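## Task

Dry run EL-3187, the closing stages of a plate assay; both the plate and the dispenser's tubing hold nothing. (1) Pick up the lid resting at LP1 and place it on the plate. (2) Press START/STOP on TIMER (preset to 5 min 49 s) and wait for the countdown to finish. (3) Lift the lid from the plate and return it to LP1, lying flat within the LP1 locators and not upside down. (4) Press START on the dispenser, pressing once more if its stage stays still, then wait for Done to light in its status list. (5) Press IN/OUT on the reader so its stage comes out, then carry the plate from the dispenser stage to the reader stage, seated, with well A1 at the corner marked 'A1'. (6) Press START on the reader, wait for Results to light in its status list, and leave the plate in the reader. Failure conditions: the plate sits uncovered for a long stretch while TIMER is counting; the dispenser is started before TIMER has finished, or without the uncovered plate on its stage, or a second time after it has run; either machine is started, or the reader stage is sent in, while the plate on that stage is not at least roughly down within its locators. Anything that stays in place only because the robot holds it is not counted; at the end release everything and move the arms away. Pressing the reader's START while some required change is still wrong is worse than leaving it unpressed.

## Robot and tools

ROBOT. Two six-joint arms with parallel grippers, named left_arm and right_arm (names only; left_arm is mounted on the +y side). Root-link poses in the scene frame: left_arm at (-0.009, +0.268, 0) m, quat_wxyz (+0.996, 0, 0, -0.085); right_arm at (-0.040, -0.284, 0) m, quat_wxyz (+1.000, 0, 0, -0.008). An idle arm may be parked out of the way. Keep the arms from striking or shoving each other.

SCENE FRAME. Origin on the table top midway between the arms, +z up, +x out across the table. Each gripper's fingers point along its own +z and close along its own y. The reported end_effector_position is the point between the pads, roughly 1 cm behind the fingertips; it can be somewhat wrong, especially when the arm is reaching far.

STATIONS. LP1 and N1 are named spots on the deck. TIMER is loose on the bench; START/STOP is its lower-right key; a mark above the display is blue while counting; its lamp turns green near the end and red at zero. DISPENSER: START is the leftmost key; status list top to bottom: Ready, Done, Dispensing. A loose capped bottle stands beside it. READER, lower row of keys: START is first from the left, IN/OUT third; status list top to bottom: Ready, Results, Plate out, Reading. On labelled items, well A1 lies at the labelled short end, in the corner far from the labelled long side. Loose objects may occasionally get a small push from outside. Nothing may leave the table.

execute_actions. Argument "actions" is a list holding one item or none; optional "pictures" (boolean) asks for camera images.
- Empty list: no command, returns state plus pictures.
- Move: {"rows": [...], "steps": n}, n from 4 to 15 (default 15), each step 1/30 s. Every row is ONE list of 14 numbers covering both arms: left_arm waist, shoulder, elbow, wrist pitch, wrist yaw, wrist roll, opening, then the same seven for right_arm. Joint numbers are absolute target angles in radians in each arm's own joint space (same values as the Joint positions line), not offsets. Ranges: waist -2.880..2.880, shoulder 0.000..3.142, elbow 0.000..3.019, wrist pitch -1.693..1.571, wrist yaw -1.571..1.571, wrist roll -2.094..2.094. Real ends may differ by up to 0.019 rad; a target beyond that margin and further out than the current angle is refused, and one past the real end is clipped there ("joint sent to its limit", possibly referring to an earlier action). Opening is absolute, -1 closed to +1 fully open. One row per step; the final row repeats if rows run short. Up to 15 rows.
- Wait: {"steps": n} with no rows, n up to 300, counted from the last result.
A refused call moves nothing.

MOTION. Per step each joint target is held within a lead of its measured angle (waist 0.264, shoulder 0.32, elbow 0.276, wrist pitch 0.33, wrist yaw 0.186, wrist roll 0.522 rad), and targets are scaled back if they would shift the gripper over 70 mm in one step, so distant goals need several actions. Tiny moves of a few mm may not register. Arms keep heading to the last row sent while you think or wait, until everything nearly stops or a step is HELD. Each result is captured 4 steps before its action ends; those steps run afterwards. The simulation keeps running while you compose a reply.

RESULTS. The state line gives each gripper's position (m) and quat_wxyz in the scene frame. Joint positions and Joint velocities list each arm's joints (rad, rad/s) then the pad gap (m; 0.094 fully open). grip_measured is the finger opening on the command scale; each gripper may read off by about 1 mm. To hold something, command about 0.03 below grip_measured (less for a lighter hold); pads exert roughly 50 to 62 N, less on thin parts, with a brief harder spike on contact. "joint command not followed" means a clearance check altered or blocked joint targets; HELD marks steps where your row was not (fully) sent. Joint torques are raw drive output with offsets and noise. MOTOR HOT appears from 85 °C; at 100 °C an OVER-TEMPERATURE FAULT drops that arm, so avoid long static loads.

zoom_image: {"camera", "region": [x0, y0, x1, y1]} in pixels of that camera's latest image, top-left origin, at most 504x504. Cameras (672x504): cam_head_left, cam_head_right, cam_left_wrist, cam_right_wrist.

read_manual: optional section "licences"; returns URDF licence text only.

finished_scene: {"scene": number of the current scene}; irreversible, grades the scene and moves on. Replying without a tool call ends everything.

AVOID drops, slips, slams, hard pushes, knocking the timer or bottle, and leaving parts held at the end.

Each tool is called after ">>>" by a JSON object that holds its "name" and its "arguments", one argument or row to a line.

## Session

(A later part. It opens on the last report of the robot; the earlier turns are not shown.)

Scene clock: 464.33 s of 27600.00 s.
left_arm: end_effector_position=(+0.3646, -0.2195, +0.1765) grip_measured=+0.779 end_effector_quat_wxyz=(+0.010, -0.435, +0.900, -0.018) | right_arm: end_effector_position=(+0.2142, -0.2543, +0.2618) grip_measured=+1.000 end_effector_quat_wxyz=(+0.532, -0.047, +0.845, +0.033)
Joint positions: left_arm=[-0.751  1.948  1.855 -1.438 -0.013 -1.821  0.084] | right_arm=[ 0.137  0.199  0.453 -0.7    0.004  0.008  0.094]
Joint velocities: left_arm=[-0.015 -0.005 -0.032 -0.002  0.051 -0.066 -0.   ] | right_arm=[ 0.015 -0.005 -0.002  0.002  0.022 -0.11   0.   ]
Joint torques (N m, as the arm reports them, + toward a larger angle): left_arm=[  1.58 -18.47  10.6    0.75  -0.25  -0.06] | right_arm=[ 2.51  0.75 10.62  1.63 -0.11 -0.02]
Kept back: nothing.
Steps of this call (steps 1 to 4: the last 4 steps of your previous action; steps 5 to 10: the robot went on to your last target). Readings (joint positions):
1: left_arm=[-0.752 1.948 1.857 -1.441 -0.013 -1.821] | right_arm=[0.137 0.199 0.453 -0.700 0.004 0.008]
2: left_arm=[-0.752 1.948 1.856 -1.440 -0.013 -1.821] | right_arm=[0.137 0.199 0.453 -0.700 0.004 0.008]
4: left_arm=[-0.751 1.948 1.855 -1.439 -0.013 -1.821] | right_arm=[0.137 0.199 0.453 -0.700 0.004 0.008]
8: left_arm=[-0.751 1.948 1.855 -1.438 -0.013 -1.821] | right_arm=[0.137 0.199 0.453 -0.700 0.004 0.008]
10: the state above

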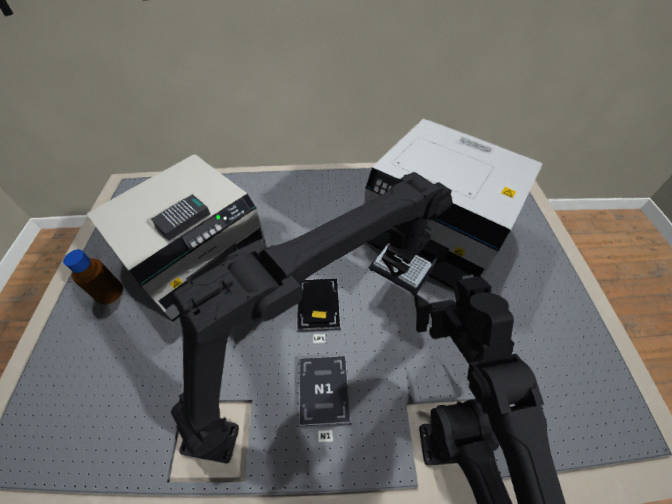

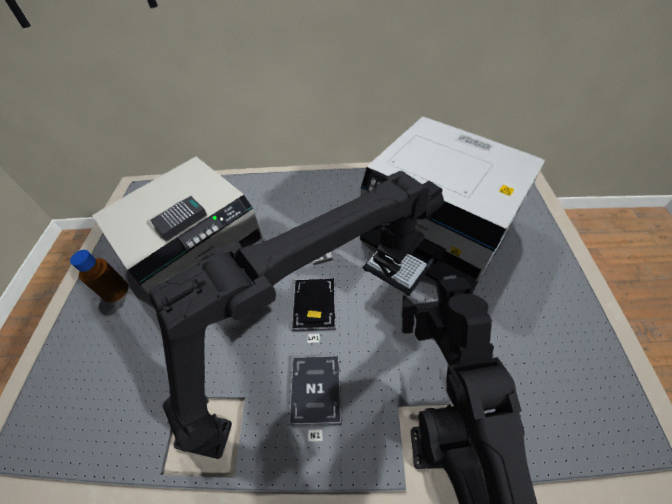

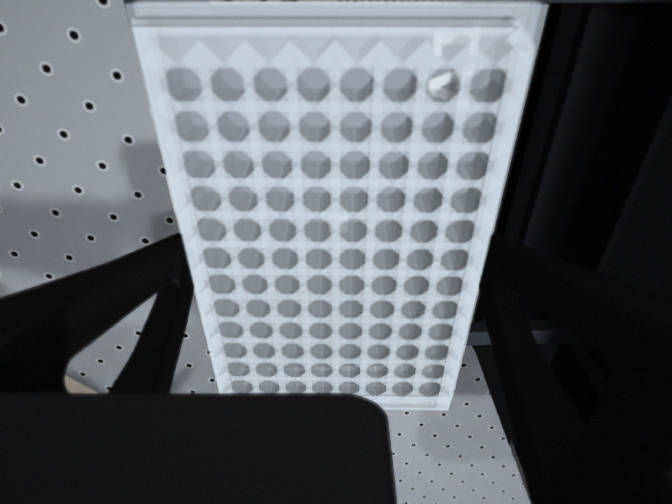

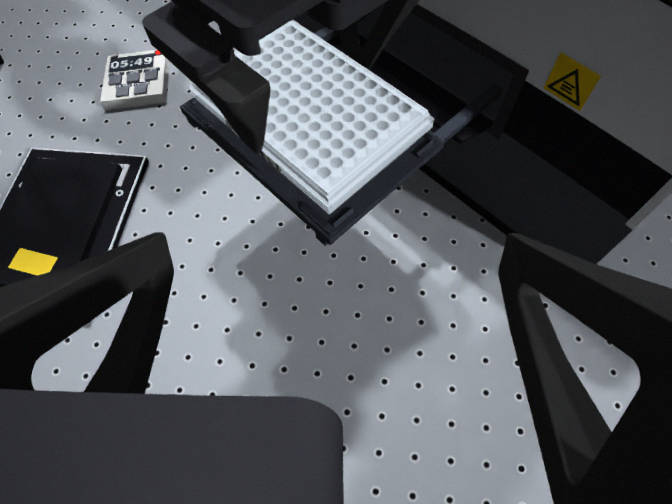

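>>> {"name": "execute_actions", "arguments": {
  "actions": [
    {"rows":[[-0.737,1.956,1.860,-1.424,-0.015,-1.832,0.762,0.13,0.19,0.44,-0.71,0,0,1.0],[-0.736,1.956,1.859,-1.423,-0.015,-1.832,0.762,0.13,0.19,0.44,-0.71,0,0,1.0],[-0.735,1.956,1.858,-1.422,-0.015,-1.832,0.762,0.13,0.19,0.44,-0.71,0,0,1.0],[-0.7345,1.956,1.857,-1.4205,-0.015,-1.832,0.762,0.13,0.19,0.44,-0.71,0,0,1.0],[-0.734,1.956,1.856,-1.419,-0.015,-1.832,0.762,0.13,0.19,0.44,-0.71,0,0,1.0],[-0.734,1.956,1.855,-1.418,-0.015,-1.832,0.762,0.13,0.19,0.44,-0.71,0,0,1.0],[-0.734,1.956,1.854,-1.417,-0.015,-1.832,0.762,0.13,0.19,0.44,-0.71,0,0,1.0],[-0.734,1.956,1.853,-1.4155,-0.015,-1.832,0.762,0.13,0.19,0.44,-0.71,0,0,1.0],[-0.734,1.956,1.852,-1.4145,-0.015,-1.832,0.762,0.13,0.19,0.44,-0.71,0,0,1.0]],"steps":15}
  ]
}}

>>> {"name": "execute_actions", "arguments": {
  "actions": [
    {"steps":8}
  ],
  "pictures": true
}}

>>> {"name": "zoom_image", "arguments": {
  "camera": "cam_right_wrist",
  "region": [280, 170, 380, 250]
}}

>>> {"name": "zoom_image", "arguments": {
  "camera": "cam_left_wrist",
  "region": [270, 170, 410, 280]
}}

>>> {"name": "zoom_image", "arguments": {
  "camera": "cam_right_wrist",
  "region": [380, 90, 480, 170]
}}

Scene clock: 466.80 s of 27600.00 s.
left_arm: end_effector_position=(+0.3668, -0.2185, +0.1743) grip_measured=+0.779 end_effector_quat_wxyz=(+0.011, -0.437, +0.899, -0.020) | right_arm: end_effector_position=(+0.2142, -0.2543, +0.2618) grip_measured=+1.000 end_effector_quat_wxyz=(+0.532, -0.047, +0.845, +0.033)
Joint positions: left_arm=[-0.747  1.948  1.849 -1.429 -0.013 -1.821  0.084] | right_arm=[ 0.137  0.199  0.453 -0.7    0.004  0.008  0.094]
Joint velocities: left_arm=[ 0.005 -0.024 -0.046  0.002 -0.022 -0.066  0.   ] | right_arm=[-0.005 -0.005  0.007  0.002 -0.037  0.037  0.   ]
Joint torques (N m, as the arm reports them, + toward a larger angle): left_arm=[  1.48 -18.44  10.44   0.64  -0.27  -0.07] | right_arm=[ 2.44  0.85 10.64  1.63 -0.11 -0.01]
Steps of this call (steps 1 to 15: the robot went on to your last target; steps 16 to 63: nothing new was sent; steps 64 to 74: the first 11 steps of this action). Readings (joint positions):
64: left_arm=[-0.751 1.948 1.855 -1.438 -0.013 -1.821] | right_arm=[0.137 0.199 0.453 -0.700 0.004 0.008]
65: left_arm=[-0.751 1.948 1.855 -1.438 -0.013 -1.821] | right_arm=[0.137 0.199 0.453 -0.700 0.004 0.008]
67: left_arm=[-0.750 1.948 1.855 -1.437 -0.013 -1.821] | right_arm=[0.137 0.199 0.453 -0.700 0.004 0.008]
71: left_arm=[-0.748 1.948 1.853 -1.432 -0.013 -1.821] | right_arm=[0.137 0.199 0.453 -0.700 0.004 0.008]
74: the state above

Scene clock: 467.07 s of 27600.00 s.
left_arm: end_effector_position=(+0.3667, -0.2180, +0.1736) grip_measured=+0.779 end_effector_quat_wxyz=(+0.011, -0.437, +0.899, -0.019) | right_arm: end_effector_position=(+0.2142, -0.2543, +0.2618) grip_measured=+1.000 end_effector_quat_wxyz=(+0.532, -0.047, +0.845, +0.033)
Joint positions: left_arm=[-0.747  1.948  1.847 -1.429 -0.013 -1.821  0.084] | right_arm=[ 0.137  0.199  0.453 -0.7    0.004  0.008  0.094]
Joint velocities: left_arm=[-0.005 -0.024 -0.002 -0.017  0.007  0.022  0.   ] | right_arm=[-0.005  0.005 -0.007  0.012 -0.066  0.037  0.   ]
Joint torques (N m, as the arm reports them, + toward a larger angle): left_arm=[  1.87 -18.43  10.45   0.79  -0.26  -0.07] | right_arm=[ 2.36  0.82 10.64  1.6  -0.12 -0.02]
Kept back: nothing.
Steps of this call (steps 1 to 4: the last 4 steps of your previous action; steps 5 to 8: the robot went on to your last target). Readings (joint positions):
1: left_arm=[-0.747 1.948 1.848 -1.429 -0.013 -1.821] | right_arm=[0.137 0.199 0.453 -0.700 0.004 0.008]
2: left_arm=[-0.747 1.948 1.847 -1.429 -0.013 -1.821] | right_arm=[0.137 0.199 0.453 -0.700 0.004 0.008]
4: left_arm=[-0.747 1.948 1.847 -1.429 -0.013 -1.821] | right_arm=[0.137 0.199 0.453 -0.700 0.004 0.008]
8: the state above

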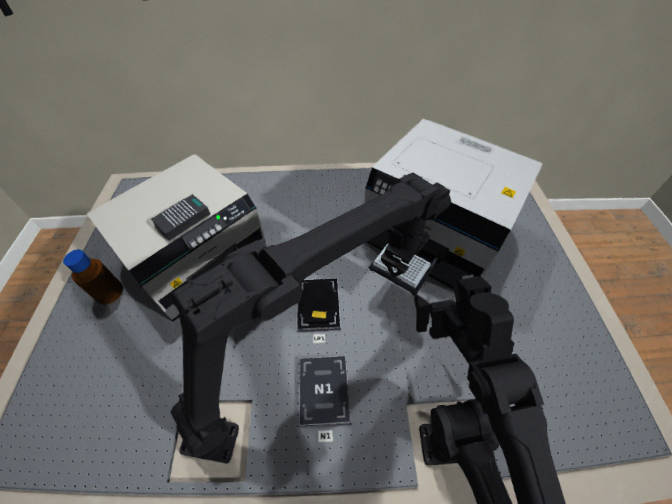

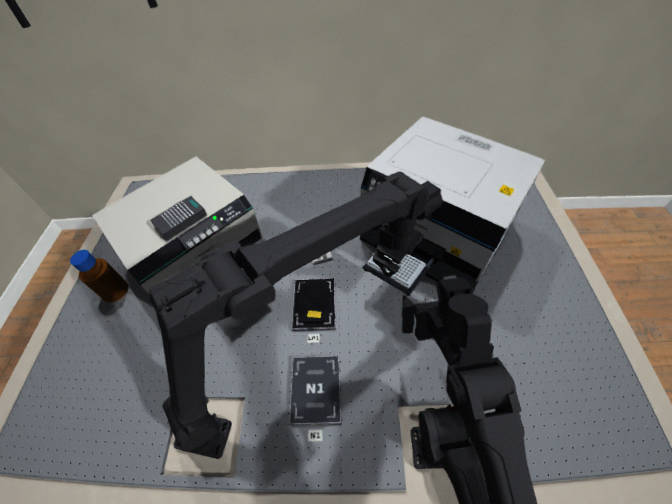

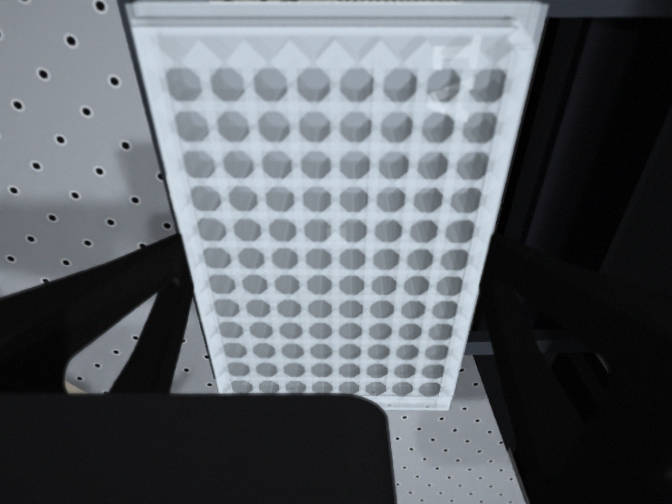

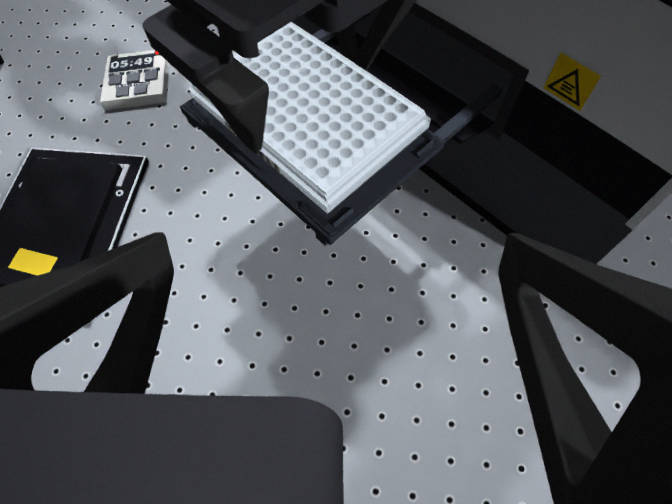

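Region (280, 170, 380, 250) of cam_right_wrist's 672x504 image, scaled by 5.040, with more detail than that image has; it fills the top 403 rows of this view, and the rest is white.

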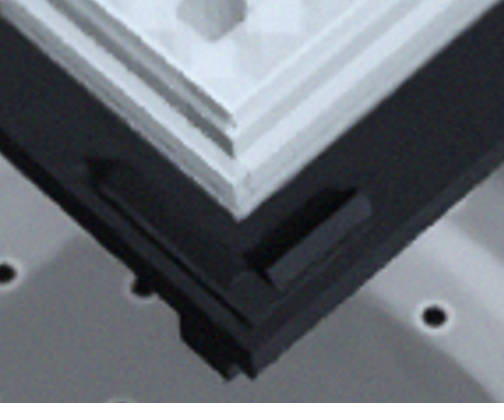

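Region (270, 170, 410, 280) of cam_left_wrist's 672x504 image, scaled by 3.600, with more detail than that image has; it fills the top 396 rows of this view, and the rest is white.

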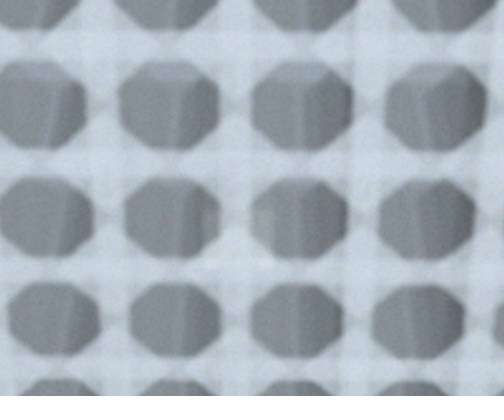

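Region (380, 90, 480, 170) of cam_right_wrist's 672x504 image, scaled by 5.040, with more detail than that image has; it fills the top 403 rows of this view, and the rest is white.

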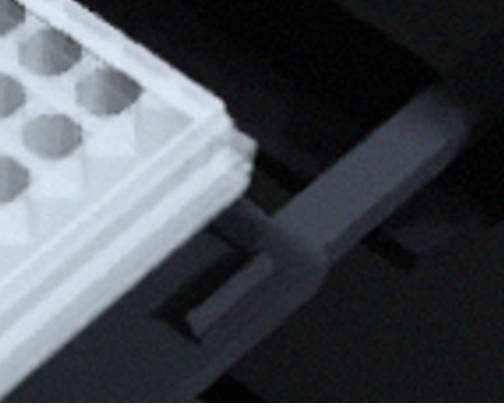

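>>> {"name": "zoom_image", "arguments": {
  "camera": "cam_left_wrist",
  "region": [100, 0, 220, 250]
}}

>>> {"name": "zoom_image", "arguments": {
  "camera": "cam_left_wrist",
  "region": [470, 0, 590, 250]
}}

>>> {"name": "zoom_image", "arguments": {
  "camera": "cam_left_wrist",
  "region": [380, 300, 560, 430]
}}

Region (100, 0, 220, 250) of cam_left_wrist's 672x504 image, scaled by 2.016, with more detail than that image has; it fills the left 242 columns of this view, and the rest is white.

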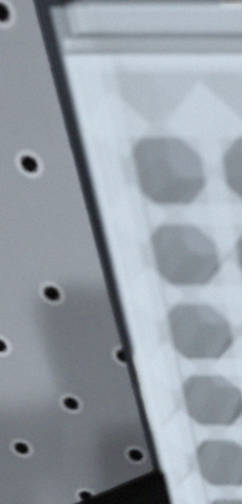

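Region (470, 0, 590, 250) of cam_left_wrist's 672x504 image, scaled by 2.016, with more detail than that image has; it fills the left 242 columns of this view, and the rest is white.

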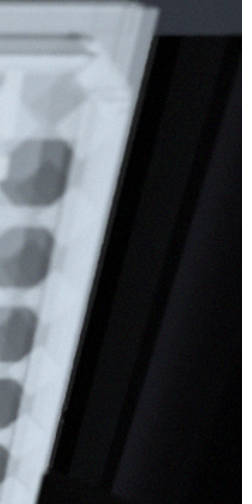

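Region (380, 300, 560, 430) of cam_left_wrist's 672x504 image, scaled by 2.800, with more detail than that image has.

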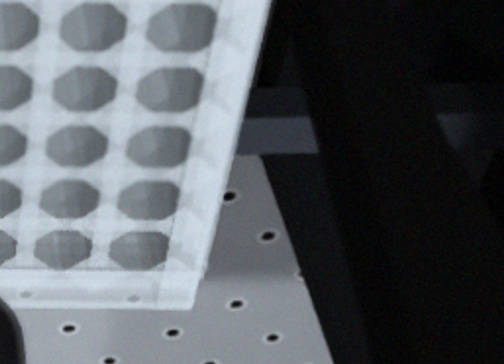

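>>> {"name": "zoom_image", "arguments": {
  "camera": "cam_left_wrist",
  "region": [520, 0, 672, 50]
}}

>>> {"name": "zoom_image", "arguments": {
  "camera": "cam_right_wrist",
  "region": [170, 70, 350, 250]
}}

Region (520, 0, 672, 50) of cam_left_wrist's 672x504 image, scaled by 3.316, with more detail than that image has; it fills the top 166 rows of this view, and the rest is white.

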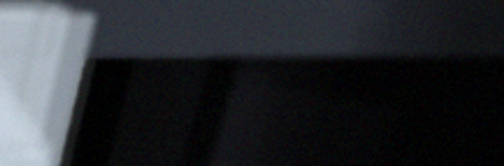

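Region (170, 70, 350, 250) of cam_right_wrist's 672x504 image, scaled by 2.800, with more detail than that image has.

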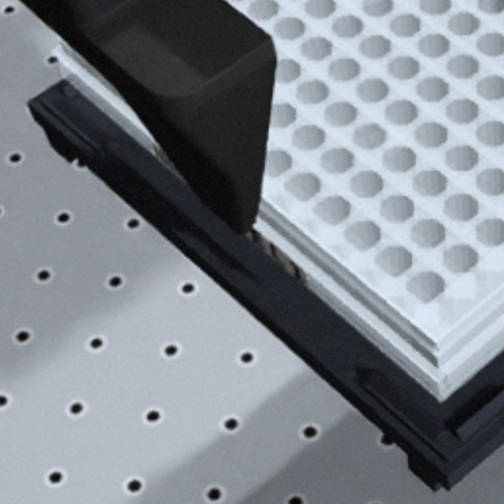

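>>> {"name": "execute_actions", "arguments": {
  "actions": [
    {"rows":[[-0.738,1.956,1.851,-1.4135,-0.015,-1.833,0.762,0.13,0.19,0.44,-0.71,0,0,1.0],[-0.741,1.956,1.850,-1.4125,-0.015,-1.834,0.762,0.13,0.19,0.44,-0.71,0,0,1.0],[-0.741,1.956,1.849,-1.4115,-0.015,-1.835,0.762,0.13,0.19,0.44,-0.71,0,0,1.0],[-0.741,1.956,1.848,-1.410,-0.015,-1.836,0.762,0.13,0.19,0.44,-0.71,0,0,1.0],[-0.741,1.956,1.847,-1.409,-0.015,-1.837,0.762,0.13,0.19,0.44,-0.71,0,0,1.0],[-0.741,1.956,1.846,-1.408,-0.015,-1.837,0.762,0.13,0.19,0.44,-0.71,0,0,1.0],[-0.741,1.956,1.845,-1.407,-0.015,-1.837,0.762,0.13,0.19,0.44,-0.71,0,0,1.0],[-0.741,1.956,1.844,-1.4055,-0.015,-1.837,0.762,0.13,0.19,0.44,-0.71,0,0,1.0]],"steps":15}
  ]
}}

>>> {"name": "execute_actions", "arguments": {
  "actions": [
    {"steps":6}
  ],
  "pictures": true
}}

>>> {"name": "zoom_image", "arguments": {
  "camera": "cam_right_wrist",
  "region": [280, 170, 380, 250]
}}

>>> {"name": "zoom_image", "arguments": {
  "camera": "cam_left_wrist",
  "region": [270, 170, 410, 280]
}}

>>> {"name": "zoom_image", "arguments": {
  "camera": "cam_right_wrist",
  "region": [380, 90, 480, 170]
}}

>>> {"name": "zoom_image", "arguments": {
  "camera": "cam_left_wrist",
  "region": [90, 0, 590, 120]
}}

Scene clock: 469.83 s of 27600.00 s.
left_arm: end_effector_position=(+0.3668, -0.2181, +0.1708) grip_measured=+0.779 end_effector_quat_wxyz=(+0.011, -0.439, +0.898, -0.020) | right_arm: end_effector_position=(+0.2142, -0.2543, +0.2618) grip_measured=+1.000 end_effector_quat_wxyz=(+0.532, -0.047, +0.845, +0.033)
Joint positions: left_arm=[-0.747  1.948  1.84  -1.42  -0.013 -1.825  0.084] | right_arm=[ 0.137  0.199  0.453 -0.7    0.004  0.008  0.094]
Joint velocities: left_arm=[-0.005 -0.005 -0.022 -0.007 -0.051 -0.007 -0.   ] | right_arm=[ 0.005 -0.005 -0.002 -0.002  0.051 -0.007  0.   ]
Joint torques (N m, as the arm reports them, + toward a larger angle): left_arm=[  1.19 -18.93  10.6    0.75  -0.27  -0.05] | right_arm=[ 2.49  0.77 10.62  1.64 -0.12 -0.01]
Steps of this call (steps 1 to 15: the robot went on to your last target; steps 16 to 72: nothing new was sent; steps 73 to 83: the first 11 steps of this action). Readings (joint positions):
73: left_arm=[-0.747 1.948 1.847 -1.429 -0.013 -1.821] | right_arm=[0.137 0.199 0.453 -0.700 0.004 0.008]
74: left_arm=[-0.747 1.948 1.847 -1.429 -0.013 -1.821] | right_arm=[0.137 0.199 0.453 -0.700 0.004 0.008]
76: left_arm=[-0.747 1.948 1.847 -1.426 -0.013 -1.822] | right_arm=[0.137 0.199 0.453 -0.700 0.004 0.008]
80: left_arm=[-0.747 1.948 1.843 -1.421 -0.013 -1.824] | right_arm=[0.137 0.199 0.453 -0.700 0.004 0.008]
83: the state above

Scene clock: 470.03 s of 27600.00 s.
left_arm: end_effector_position=(+0.3667, -0.2179, +0.1705) grip_measured=+0.779 end_effector_quat_wxyz=(+0.011, -0.439, +0.898, -0.019) | right_arm: end_effector_position=(+0.2142, -0.2543, +0.2618) grip_measured=+1.000 end_effector_quat_wxyz=(+0.532, -0.047, +0.845, +0.033)
Joint positions: left_arm=[-0.747  1.948  1.839 -1.42  -0.013 -1.826  0.084] | right_arm=[ 0.137  0.199  0.453 -0.7    0.004  0.008  0.094]
Joint velocities: left_arm=[ 0.005 -0.005  0.007  0.007 -0.007  0.007 -0.   ] | right_arm=[ 0.015 -0.015 -0.002  0.002 -0.007 -0.022  0.   ]
Joint torques (N m, as the arm reports them, + toward a larger angle): left_arm=[  1.1  -18.77  10.48   0.77  -0.27  -0.06] | right_arm=[ 2.43  0.74 10.64  1.63 -0.12 -0.02]
Kept back: nothing.
Steps of this call (steps 1 to 4: the last 4 steps of your previous action; steps 5 to 6: the robot went on to your last target). Readings (joint positions):
1: left_arm=[-0.747 1.948 1.839 -1.420 -0.013 -1.825] | right_arm=[0.137 0.199 0.453 -0.700 0.004 0.008]
2: left_arm=[-0.747 1.948 1.839 -1.420 -0.013 -1.825] | right_arm=[0.137 0.199 0.453 -0.700 0.004 0.008]
4: left_arm=[-0.747 1.948 1.839 -1.420 -0.013 -1.825] | right_arm=[0.137 0.199 0.453 -0.700 0.004 0.008]
6: the state above

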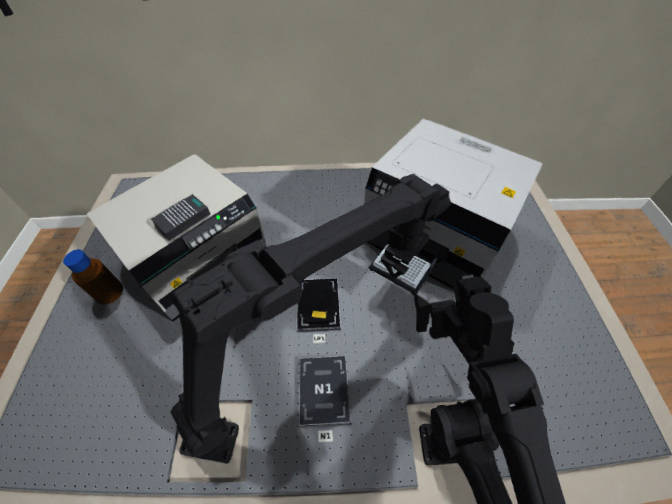

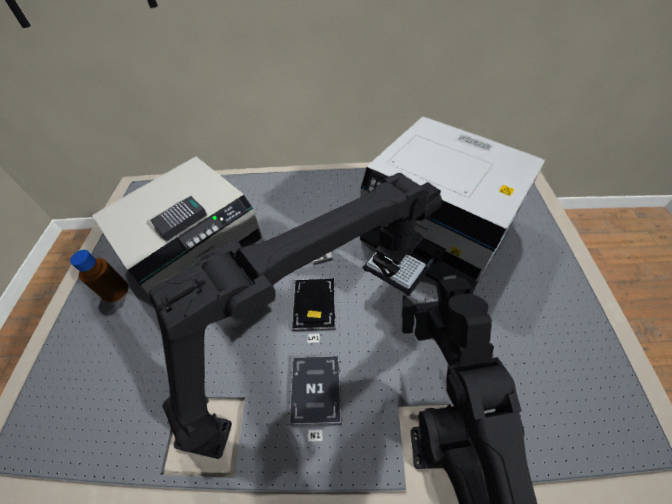

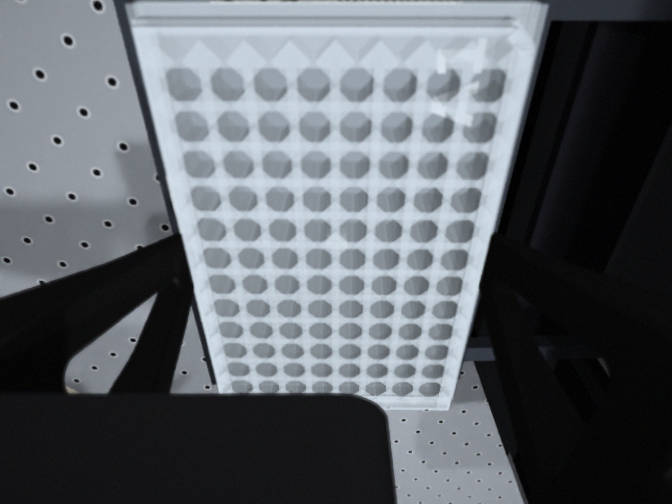

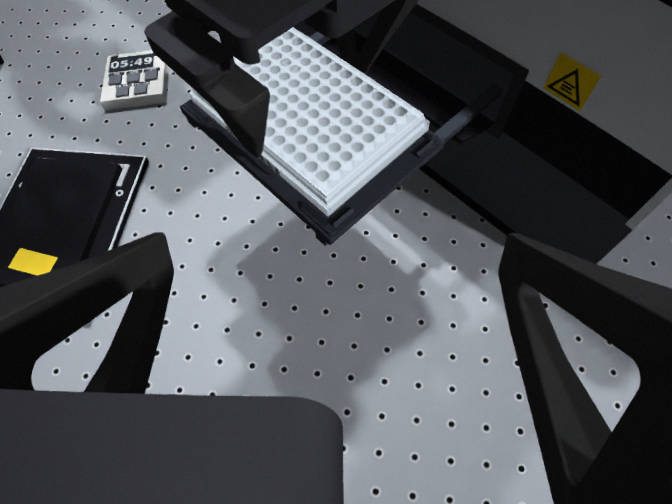

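Region (280, 170, 380, 250) of cam_right_wrist's 672x504 image, scaled by 5.040, with more detail than that image has; it fills the top 403 rows of this view, and the rest is white.

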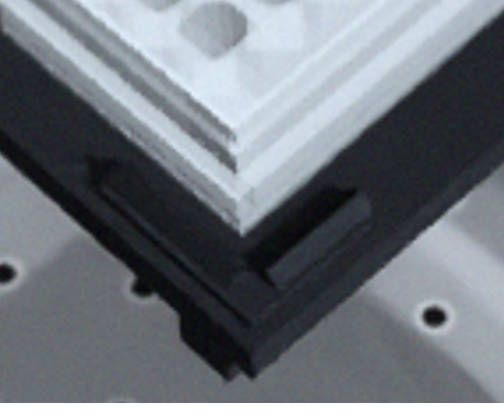

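Region (270, 170, 410, 280) of cam_left_wrist's 672x504 image, scaled by 3.600, with more detail than that image has; it fills the top 396 rows of this view, and the rest is white.

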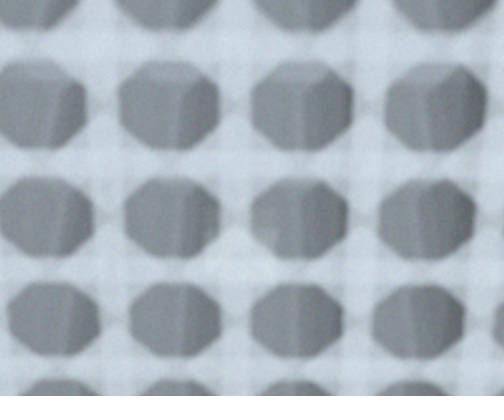

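Region (380, 90, 480, 170) of cam_right_wrist's 672x504 image, scaled by 5.040, with more detail than that image has; it fills the top 403 rows of this view, and the rest is white.

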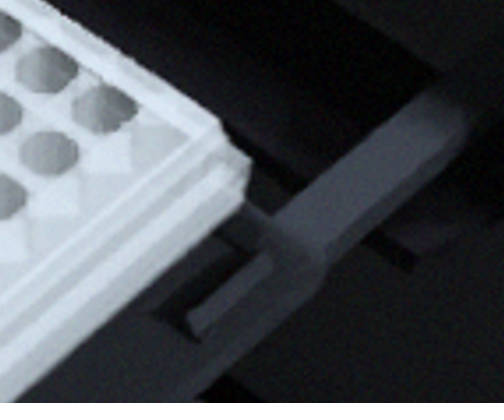

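Region (90, 0, 590, 120) of cam_left_wrist's 672x504 image, scaled by 1.008, with more detail than that image has; it fills the top 121 rows of this view, and the rest is white.

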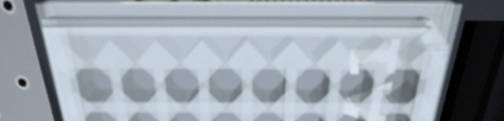

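>>> {"name": "zoom_image", "arguments": {
  "camera": "cam_right_wrist",
  "region": [170, 75, 250, 140]
}}

>>> {"name": "zoom_image", "arguments": {
  "camera": "cam_head_left",
  "region": [360, 230, 450, 300]
}}

Region (170, 75, 250, 140) of cam_right_wrist's 672x504 image, scaled by 6.300, with more detail than that image has; it fills the top 410 rows of this view, and the rest is white.

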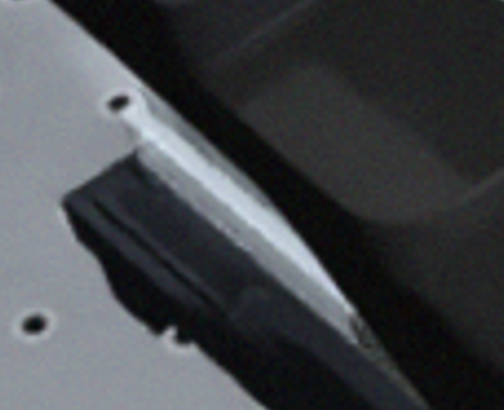

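Region (360, 230, 450, 300) of cam_head_left's 672x504 image, scaled by 5.600, with more detail than that image has.

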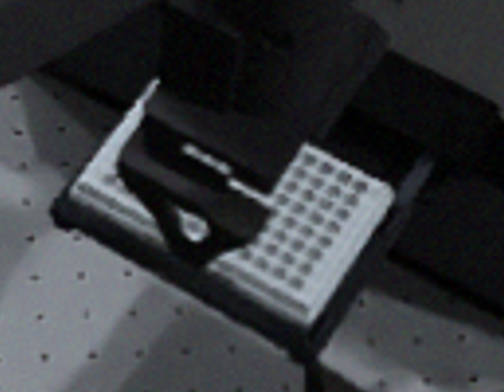

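>>> {"name": "zoom_image", "arguments": {
  "camera": "cam_left_wrist",
  "region": [100, 0, 220, 250]
}}

>>> {"name": "zoom_image", "arguments": {
  "camera": "cam_left_wrist",
  "region": [460, 0, 580, 250]
}}

>>> {"name": "zoom_image", "arguments": {
  "camera": "cam_left_wrist",
  "region": [170, 270, 510, 420]
}}

Region (100, 0, 220, 250) of cam_left_wrist's 672x504 image, scaled by 2.016, with more detail than that image has; it fills the left 242 columns of this view, and the rest is white.

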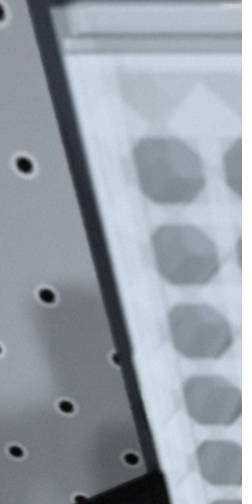

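Region (460, 0, 580, 250) of cam_left_wrist's 672x504 image, scaled by 2.016, with more detail than that image has; it fills the left 242 columns of this view, and the rest is white.

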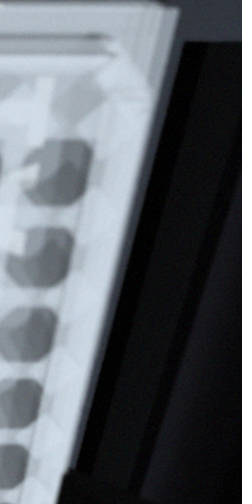

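Region (170, 270, 510, 420) of cam_left_wrist's 672x504 image, scaled by 1.482, with more detail than that image has; it fills the top 222 rows of this view, and the rest is white.

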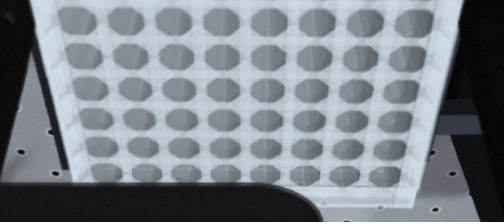

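>>> {"name": "execute_actions", "arguments": {
  "actions": [
    {"rows":[[-0.750,1.956,1.844,-1.4055,-0.015,-1.839,0.762,0.13,0.19,0.44,-0.71,0,0,1.0],[-0.756,1.956,1.844,-1.405,-0.015,-1.841,0.762,0.13,0.19,0.44,-0.71,0,0,1.0],[-0.760,1.956,1.844,-1.4045,-0.015,-1.843,0.762,0.13,0.19,0.44,-0.71,0,0,1.0],[-0.762,1.956,1.844,-1.404,-0.015,-1.845,0.762,0.13,0.19,0.44,-0.71,0,0,1.0],[-0.763,1.956,1.844,-1.4035,-0.015,-1.847,0.762,0.13,0.19,0.44,-0.71,0,0,1.0],[-0.764,1.956,1.844,-1.4035,-0.015,-1.848,0.762,0.13,0.19,0.44,-0.71,0,0,1.0],[-0.765,1.956,1.844,-1.4035,-0.015,-1.849,0.762,0.13,0.19,0.44,-0.71,0,0,1.0]],"steps":15}
  ]
}}

>>> {"name": "execute_actions", "arguments": {
  "actions": [
    {"steps":8}
  ],
  "pictures": true
}}

>>> {"name": "zoom_image", "arguments": {
  "camera": "cam_right_wrist",
  "region": [280, 170, 380, 250]
}}

>>> {"name": "zoom_image", "arguments": {
  "camera": "cam_right_wrist",
  "region": [380, 90, 480, 170]
}}

>>> {"name": "zoom_image", "arguments": {
  "camera": "cam_right_wrist",
  "region": [170, 75, 250, 140]
}}

Scene clock: 472.97 s of 27600.00 s.
left_arm: end_effector_position=(+0.3649, -0.2199, +0.1706) grip_measured=+0.779 end_effector_quat_wxyz=(+0.011, -0.442, +0.897, -0.020) | right_arm: end_effector_position=(+0.2142, -0.2543, +0.2618) grip_measured=+1.000 end_effector_quat_wxyz=(+0.532, -0.047, +0.845, +0.033)
Joint positions: left_arm=[-0.751  1.948  1.839 -1.418 -0.013 -1.835  0.084] | right_arm=[ 0.137  0.199  0.453 -0.7    0.004  0.008  0.094]
Joint velocities: left_arm=[-0.034  0.015 -0.007  0.002  0.037 -0.007 -0.001] | right_arm=[ 0.005 -0.015 -0.012  0.002  0.022 -0.037  0.   ]
Joint torques (N m, as the arm reports them, + toward a larger angle): left_arm=[ -0.27 -18.56  10.5    0.86  -0.26  -0.06] | right_arm=[ 2.51  0.78 10.62  1.63 -0.12 -0.01]
Steps of this call (steps 1 to 15: the robot went on to your last target; steps 16 to 77: nothing new was sent; steps 78 to 88: the first 11 steps of this action). Readings (joint positions):
78: left_arm=[-0.747 1.948 1.839 -1.420 -0.013 -1.826] | right_arm=[0.137 0.199 0.453 -0.700 0.004 0.008]
79: left_arm=[-0.747 1.948 1.839 -1.420 -0.013 -1.827] | right_arm=[0.137 0.199 0.453 -0.700 0.004 0.008]
81: left_arm=[-0.747 1.948 1.839 -1.420 -0.013 -1.829] | right_arm=[0.137 0.199 0.453 -0.700 0.004 0.008]
85: left_arm=[-0.748 1.948 1.839 -1.418 -0.013 -1.834] | right_arm=[0.137 0.199 0.453 -0.700 0.004 0.008]
88: the state above

Scene clock: 473.23 s of 27600.00 s.
left_arm: end_effector_position=(+0.3636, -0.2209, +0.1706) grip_measured=+0.779 end_effector_quat_wxyz=(+0.011, -0.441, +0.897, -0.020) | right_arm: end_effector_position=(+0.2142, -0.2543, +0.2618) grip_measured=+1.000 end_effector_quat_wxyz=(+0.532, -0.047, +0.845, +0.033)
Joint positions: left_arm=[-0.753  1.948  1.839 -1.418 -0.013 -1.837  0.084] | right_arm=[ 0.137  0.199  0.453 -0.7    0.004  0.008  0.094]
Joint velocities: left_arm=[ 0.005 -0.005 -0.002  0.007 -0.037 -0.037  0.   ] | right_arm=[-0.005  0.005 -0.017  0.002  0.007 -0.007  0.   ]
Joint torques (N m, as the arm reports them, + toward a larger angle): left_arm=[ -0.11 -18.61  10.44   0.77  -0.26  -0.06] | right_arm=[ 2.45  0.83 10.63  1.63 -0.11 -0.01]
Kept back: nothing.
Steps of this call (steps 1 to 4: the last 4 steps of your previous action; steps 5 to 8: the robot went on to your last target). Readings (joint positions):
1: left_arm=[-0.751 1.948 1.839 -1.418 -0.013 -1.836] | right_arm=[0.137 0.199 0.453 -0.700 0.004 0.008]
2: left_arm=[-0.752 1.948 1.839 -1.418 -0.013 -1.836] | right_arm=[0.137 0.199 0.453 -0.700 0.004 0.008]
4: left_arm=[-0.753 1.948 1.839 -1.418 -0.013 -1.837] | right_arm=[0.137 0.199 0.453 -0.700 0.004 0.008]
8: the state above

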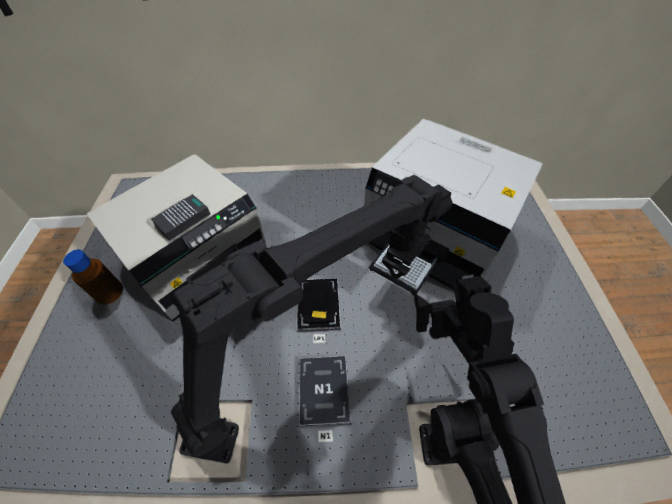

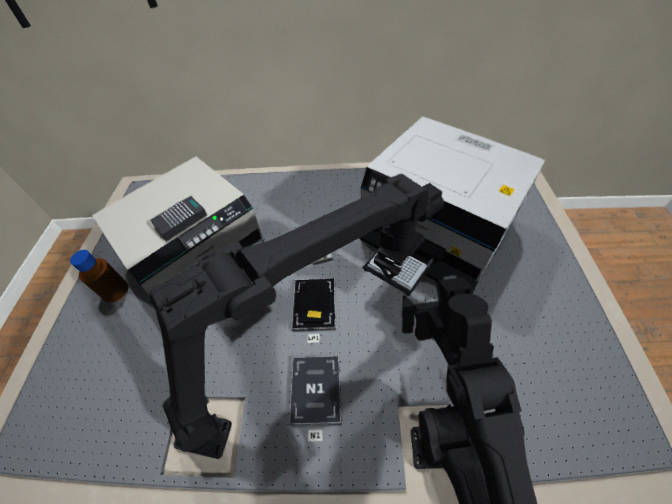

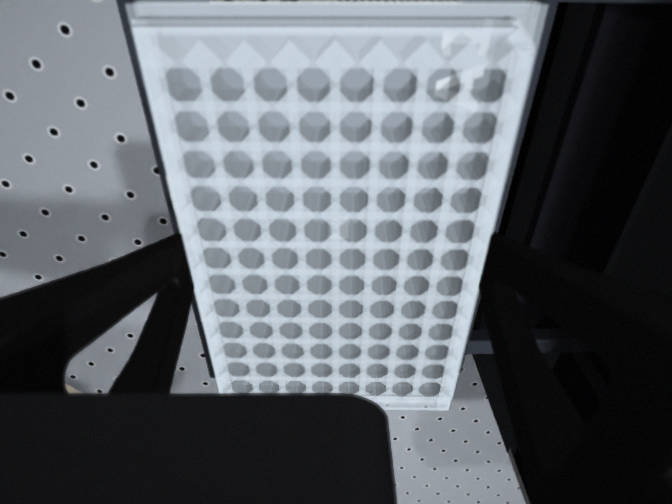

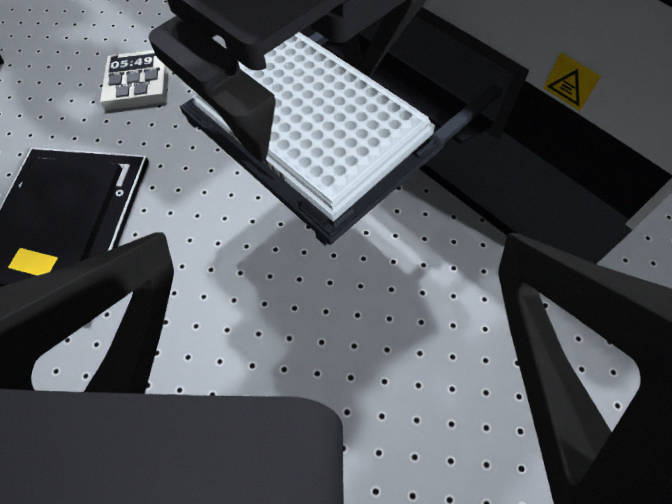

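Region (280, 170, 380, 250) of cam_right_wrist's 672x504 image, scaled by 5.040, with more detail than that image has; it fills the top 403 rows of this view, and the rest is white.

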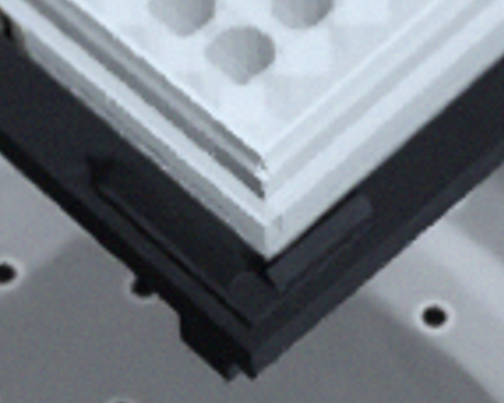

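Region (380, 90, 480, 170) of cam_right_wrist's 672x504 image, scaled by 5.040, with more detail than that image has; it fills the top 403 rows of this view, and the rest is white.

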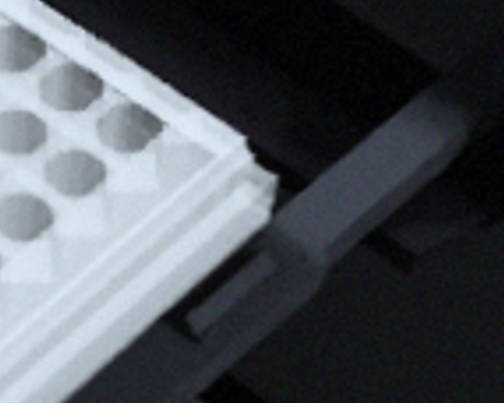

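Region (170, 75, 250, 140) of cam_right_wrist's 672x504 image, scaled by 6.300, with more detail than that image has; it fills the top 410 rows of this view, and the rest is white.

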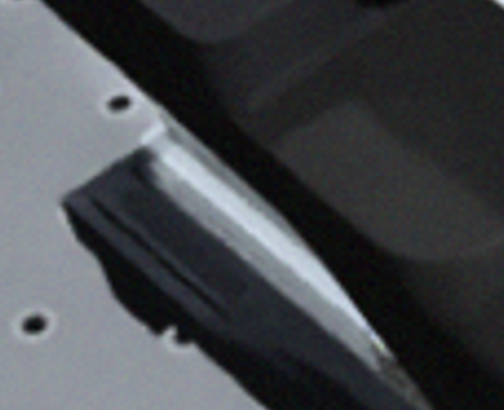

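>>> {"name": "execute_actions", "arguments": {
  "actions": [
    {"rows":[[-0.757,1.956,1.844,-1.4035,-0.015,-1.849,0.762,0.13,0.19,0.44,-0.71,0,0,1.0],[-0.750,1.956,1.844,-1.4035,-0.015,-1.849,0.762,0.13,0.19,0.44,-0.71,0,0,1.0],[-0.745,1.956,1.844,-1.4035,-0.015,-1.849,0.762,0.13,0.19,0.44,-0.71,0,0,1.0],[-0.742,1.956,1.844,-1.4035,-0.015,-1.849,0.762,0.13,0.19,0.44,-0.71,0,0,1.0],[-0.740,1.956,1.844,-1.4035,-0.015,-1.849,0.762,0.13,0.19,0.44,-0.71,0,0,1.0],[-0.739,1.956,1.844,-1.4035,-0.015,-1.849,0.762,0.13,0.19,0.44,-0.71,0,0,1.0],[-0.7385,1.956,1.844,-1.4035,-0.015,-1.849,0.762,0.13,0.19,0.44,-0.71,0,0,1.0]],"steps":15}
  ]
}}

>>> {"name": "execute_actions", "arguments": {
  "actions": [
    {"steps":8}
  ]
}}

Scene clock: 474.20 s of 27600.00 s.
left_arm: end_effector_position=(+0.3642, -0.2204, +0.1706) grip_measured=+0.779 end_effector_quat_wxyz=(+0.011, -0.442, +0.897, -0.020) | right_arm: end_effector_position=(+0.2142, -0.2543, +0.2618) grip_measured=+1.000 end_effector_quat_wxyz=(+0.532, -0.047, +0.845, +0.033)
Joint positions: left_arm=[-0.752  1.948  1.839 -1.418 -0.013 -1.838  0.084] | right_arm=[ 0.137  0.199  0.453 -0.7    0.004  0.008  0.094]
Joint velocities: left_arm=[-0.005 -0.015  0.002 -0.012  0.051 -0.051  0.   ] | right_arm=[-0.015 -0.005  0.002 -0.002  0.022 -0.007  0.   ]
Joint torques (N m, as the arm reports them, + toward a larger angle): left_arm=[  1.52 -18.41  10.41   0.77  -0.26  -0.07] | right_arm=[ 2.53  0.75 10.62  1.62 -0.12 -0.02]
Steps of this call (steps 1 to 15: the robot went on to your last target; steps 16 to 18: nothing new was sent; steps 19 to 29: the first 11 steps of this action). Readings (joint positions):
19: left_arm=[-0.753 1.948 1.839 -1.418 -0.013 -1.837] | right_arm=[0.137 0.199 0.453 -0.700 0.004 0.008]
20: left_arm=[-0.753 1.948 1.839 -1.418 -0.013 -1.837] | right_arm=[0.137 0.199 0.453 -0.700 0.004 0.008]
22: left_arm=[-0.753 1.948 1.839 -1.418 -0.013 -1.838] | right_arm=[0.137 0.199 0.453 -0.700 0.004 0.008]
26: left_arm=[-0.753 1.948 1.839 -1.418 -0.013 -1.838] | right_arm=[0.137 0.199 0.453 -0.700 0.004 0.008]
29: the state above

Scene clock: 474.47 s of 27600.00 s.
left_arm: end_effector_position=(+0.3645, -0.2202, +0.1706) grip_measured=+0.779 end_effector_quat_wxyz=(+0.011, -0.442, +0.897, -0.020) | right_arm: end_effector_position=(+0.2142, -0.2543, +0.2618) grip_measured=+1.000 end_effector_quat_wxyz=(+0.532, -0.047, +0.845, +0.033)
Joint positions: left_arm=[-0.751  1.948  1.839 -1.418 -0.013 -1.838  0.084] | right_arm=[ 0.137  0.199  0.453 -0.7    0.004  0.008  0.094]
Joint velocities: left_arm=[-0.005  0.015 -0.007  0.017  0.037  0.022  0.001] | right_arm=[ 0.005 -0.015 -0.012 -0.002 -0.022 -0.007  0.   ]
Joint torques (N m, as the arm reports them, + toward a larger angle): left_arm=[  1.82 -18.6   10.46   0.77  -0.26  -0.05] | right_arm=[ 2.43  0.82 10.64  1.61 -0.11 -0.01]
Kept back: nothing.
Steps of this call (steps 1 to 4: the last 4 steps of your previous action; steps 5 to 8: the robot went on to your last target). Readings (joint positions):
1: left_arm=[-0.752 1.948 1.839 -1.418 -0.013 -1.838] | right_arm=[0.137 0.199 0.453 -0.700 0.004 0.008]
2: left_arm=[-0.752 1.948 1.839 -1.418 -0.013 -1.838] | right_arm=[0.137 0.199 0.453 -0.700 0.004 0.008]
4: left_arm=[-0.751 1.948 1.839 -1.418 -0.013 -1.838] | right_arm=[0.137 0.199 0.453 -0.700 0.004 0.008]
8: the state above


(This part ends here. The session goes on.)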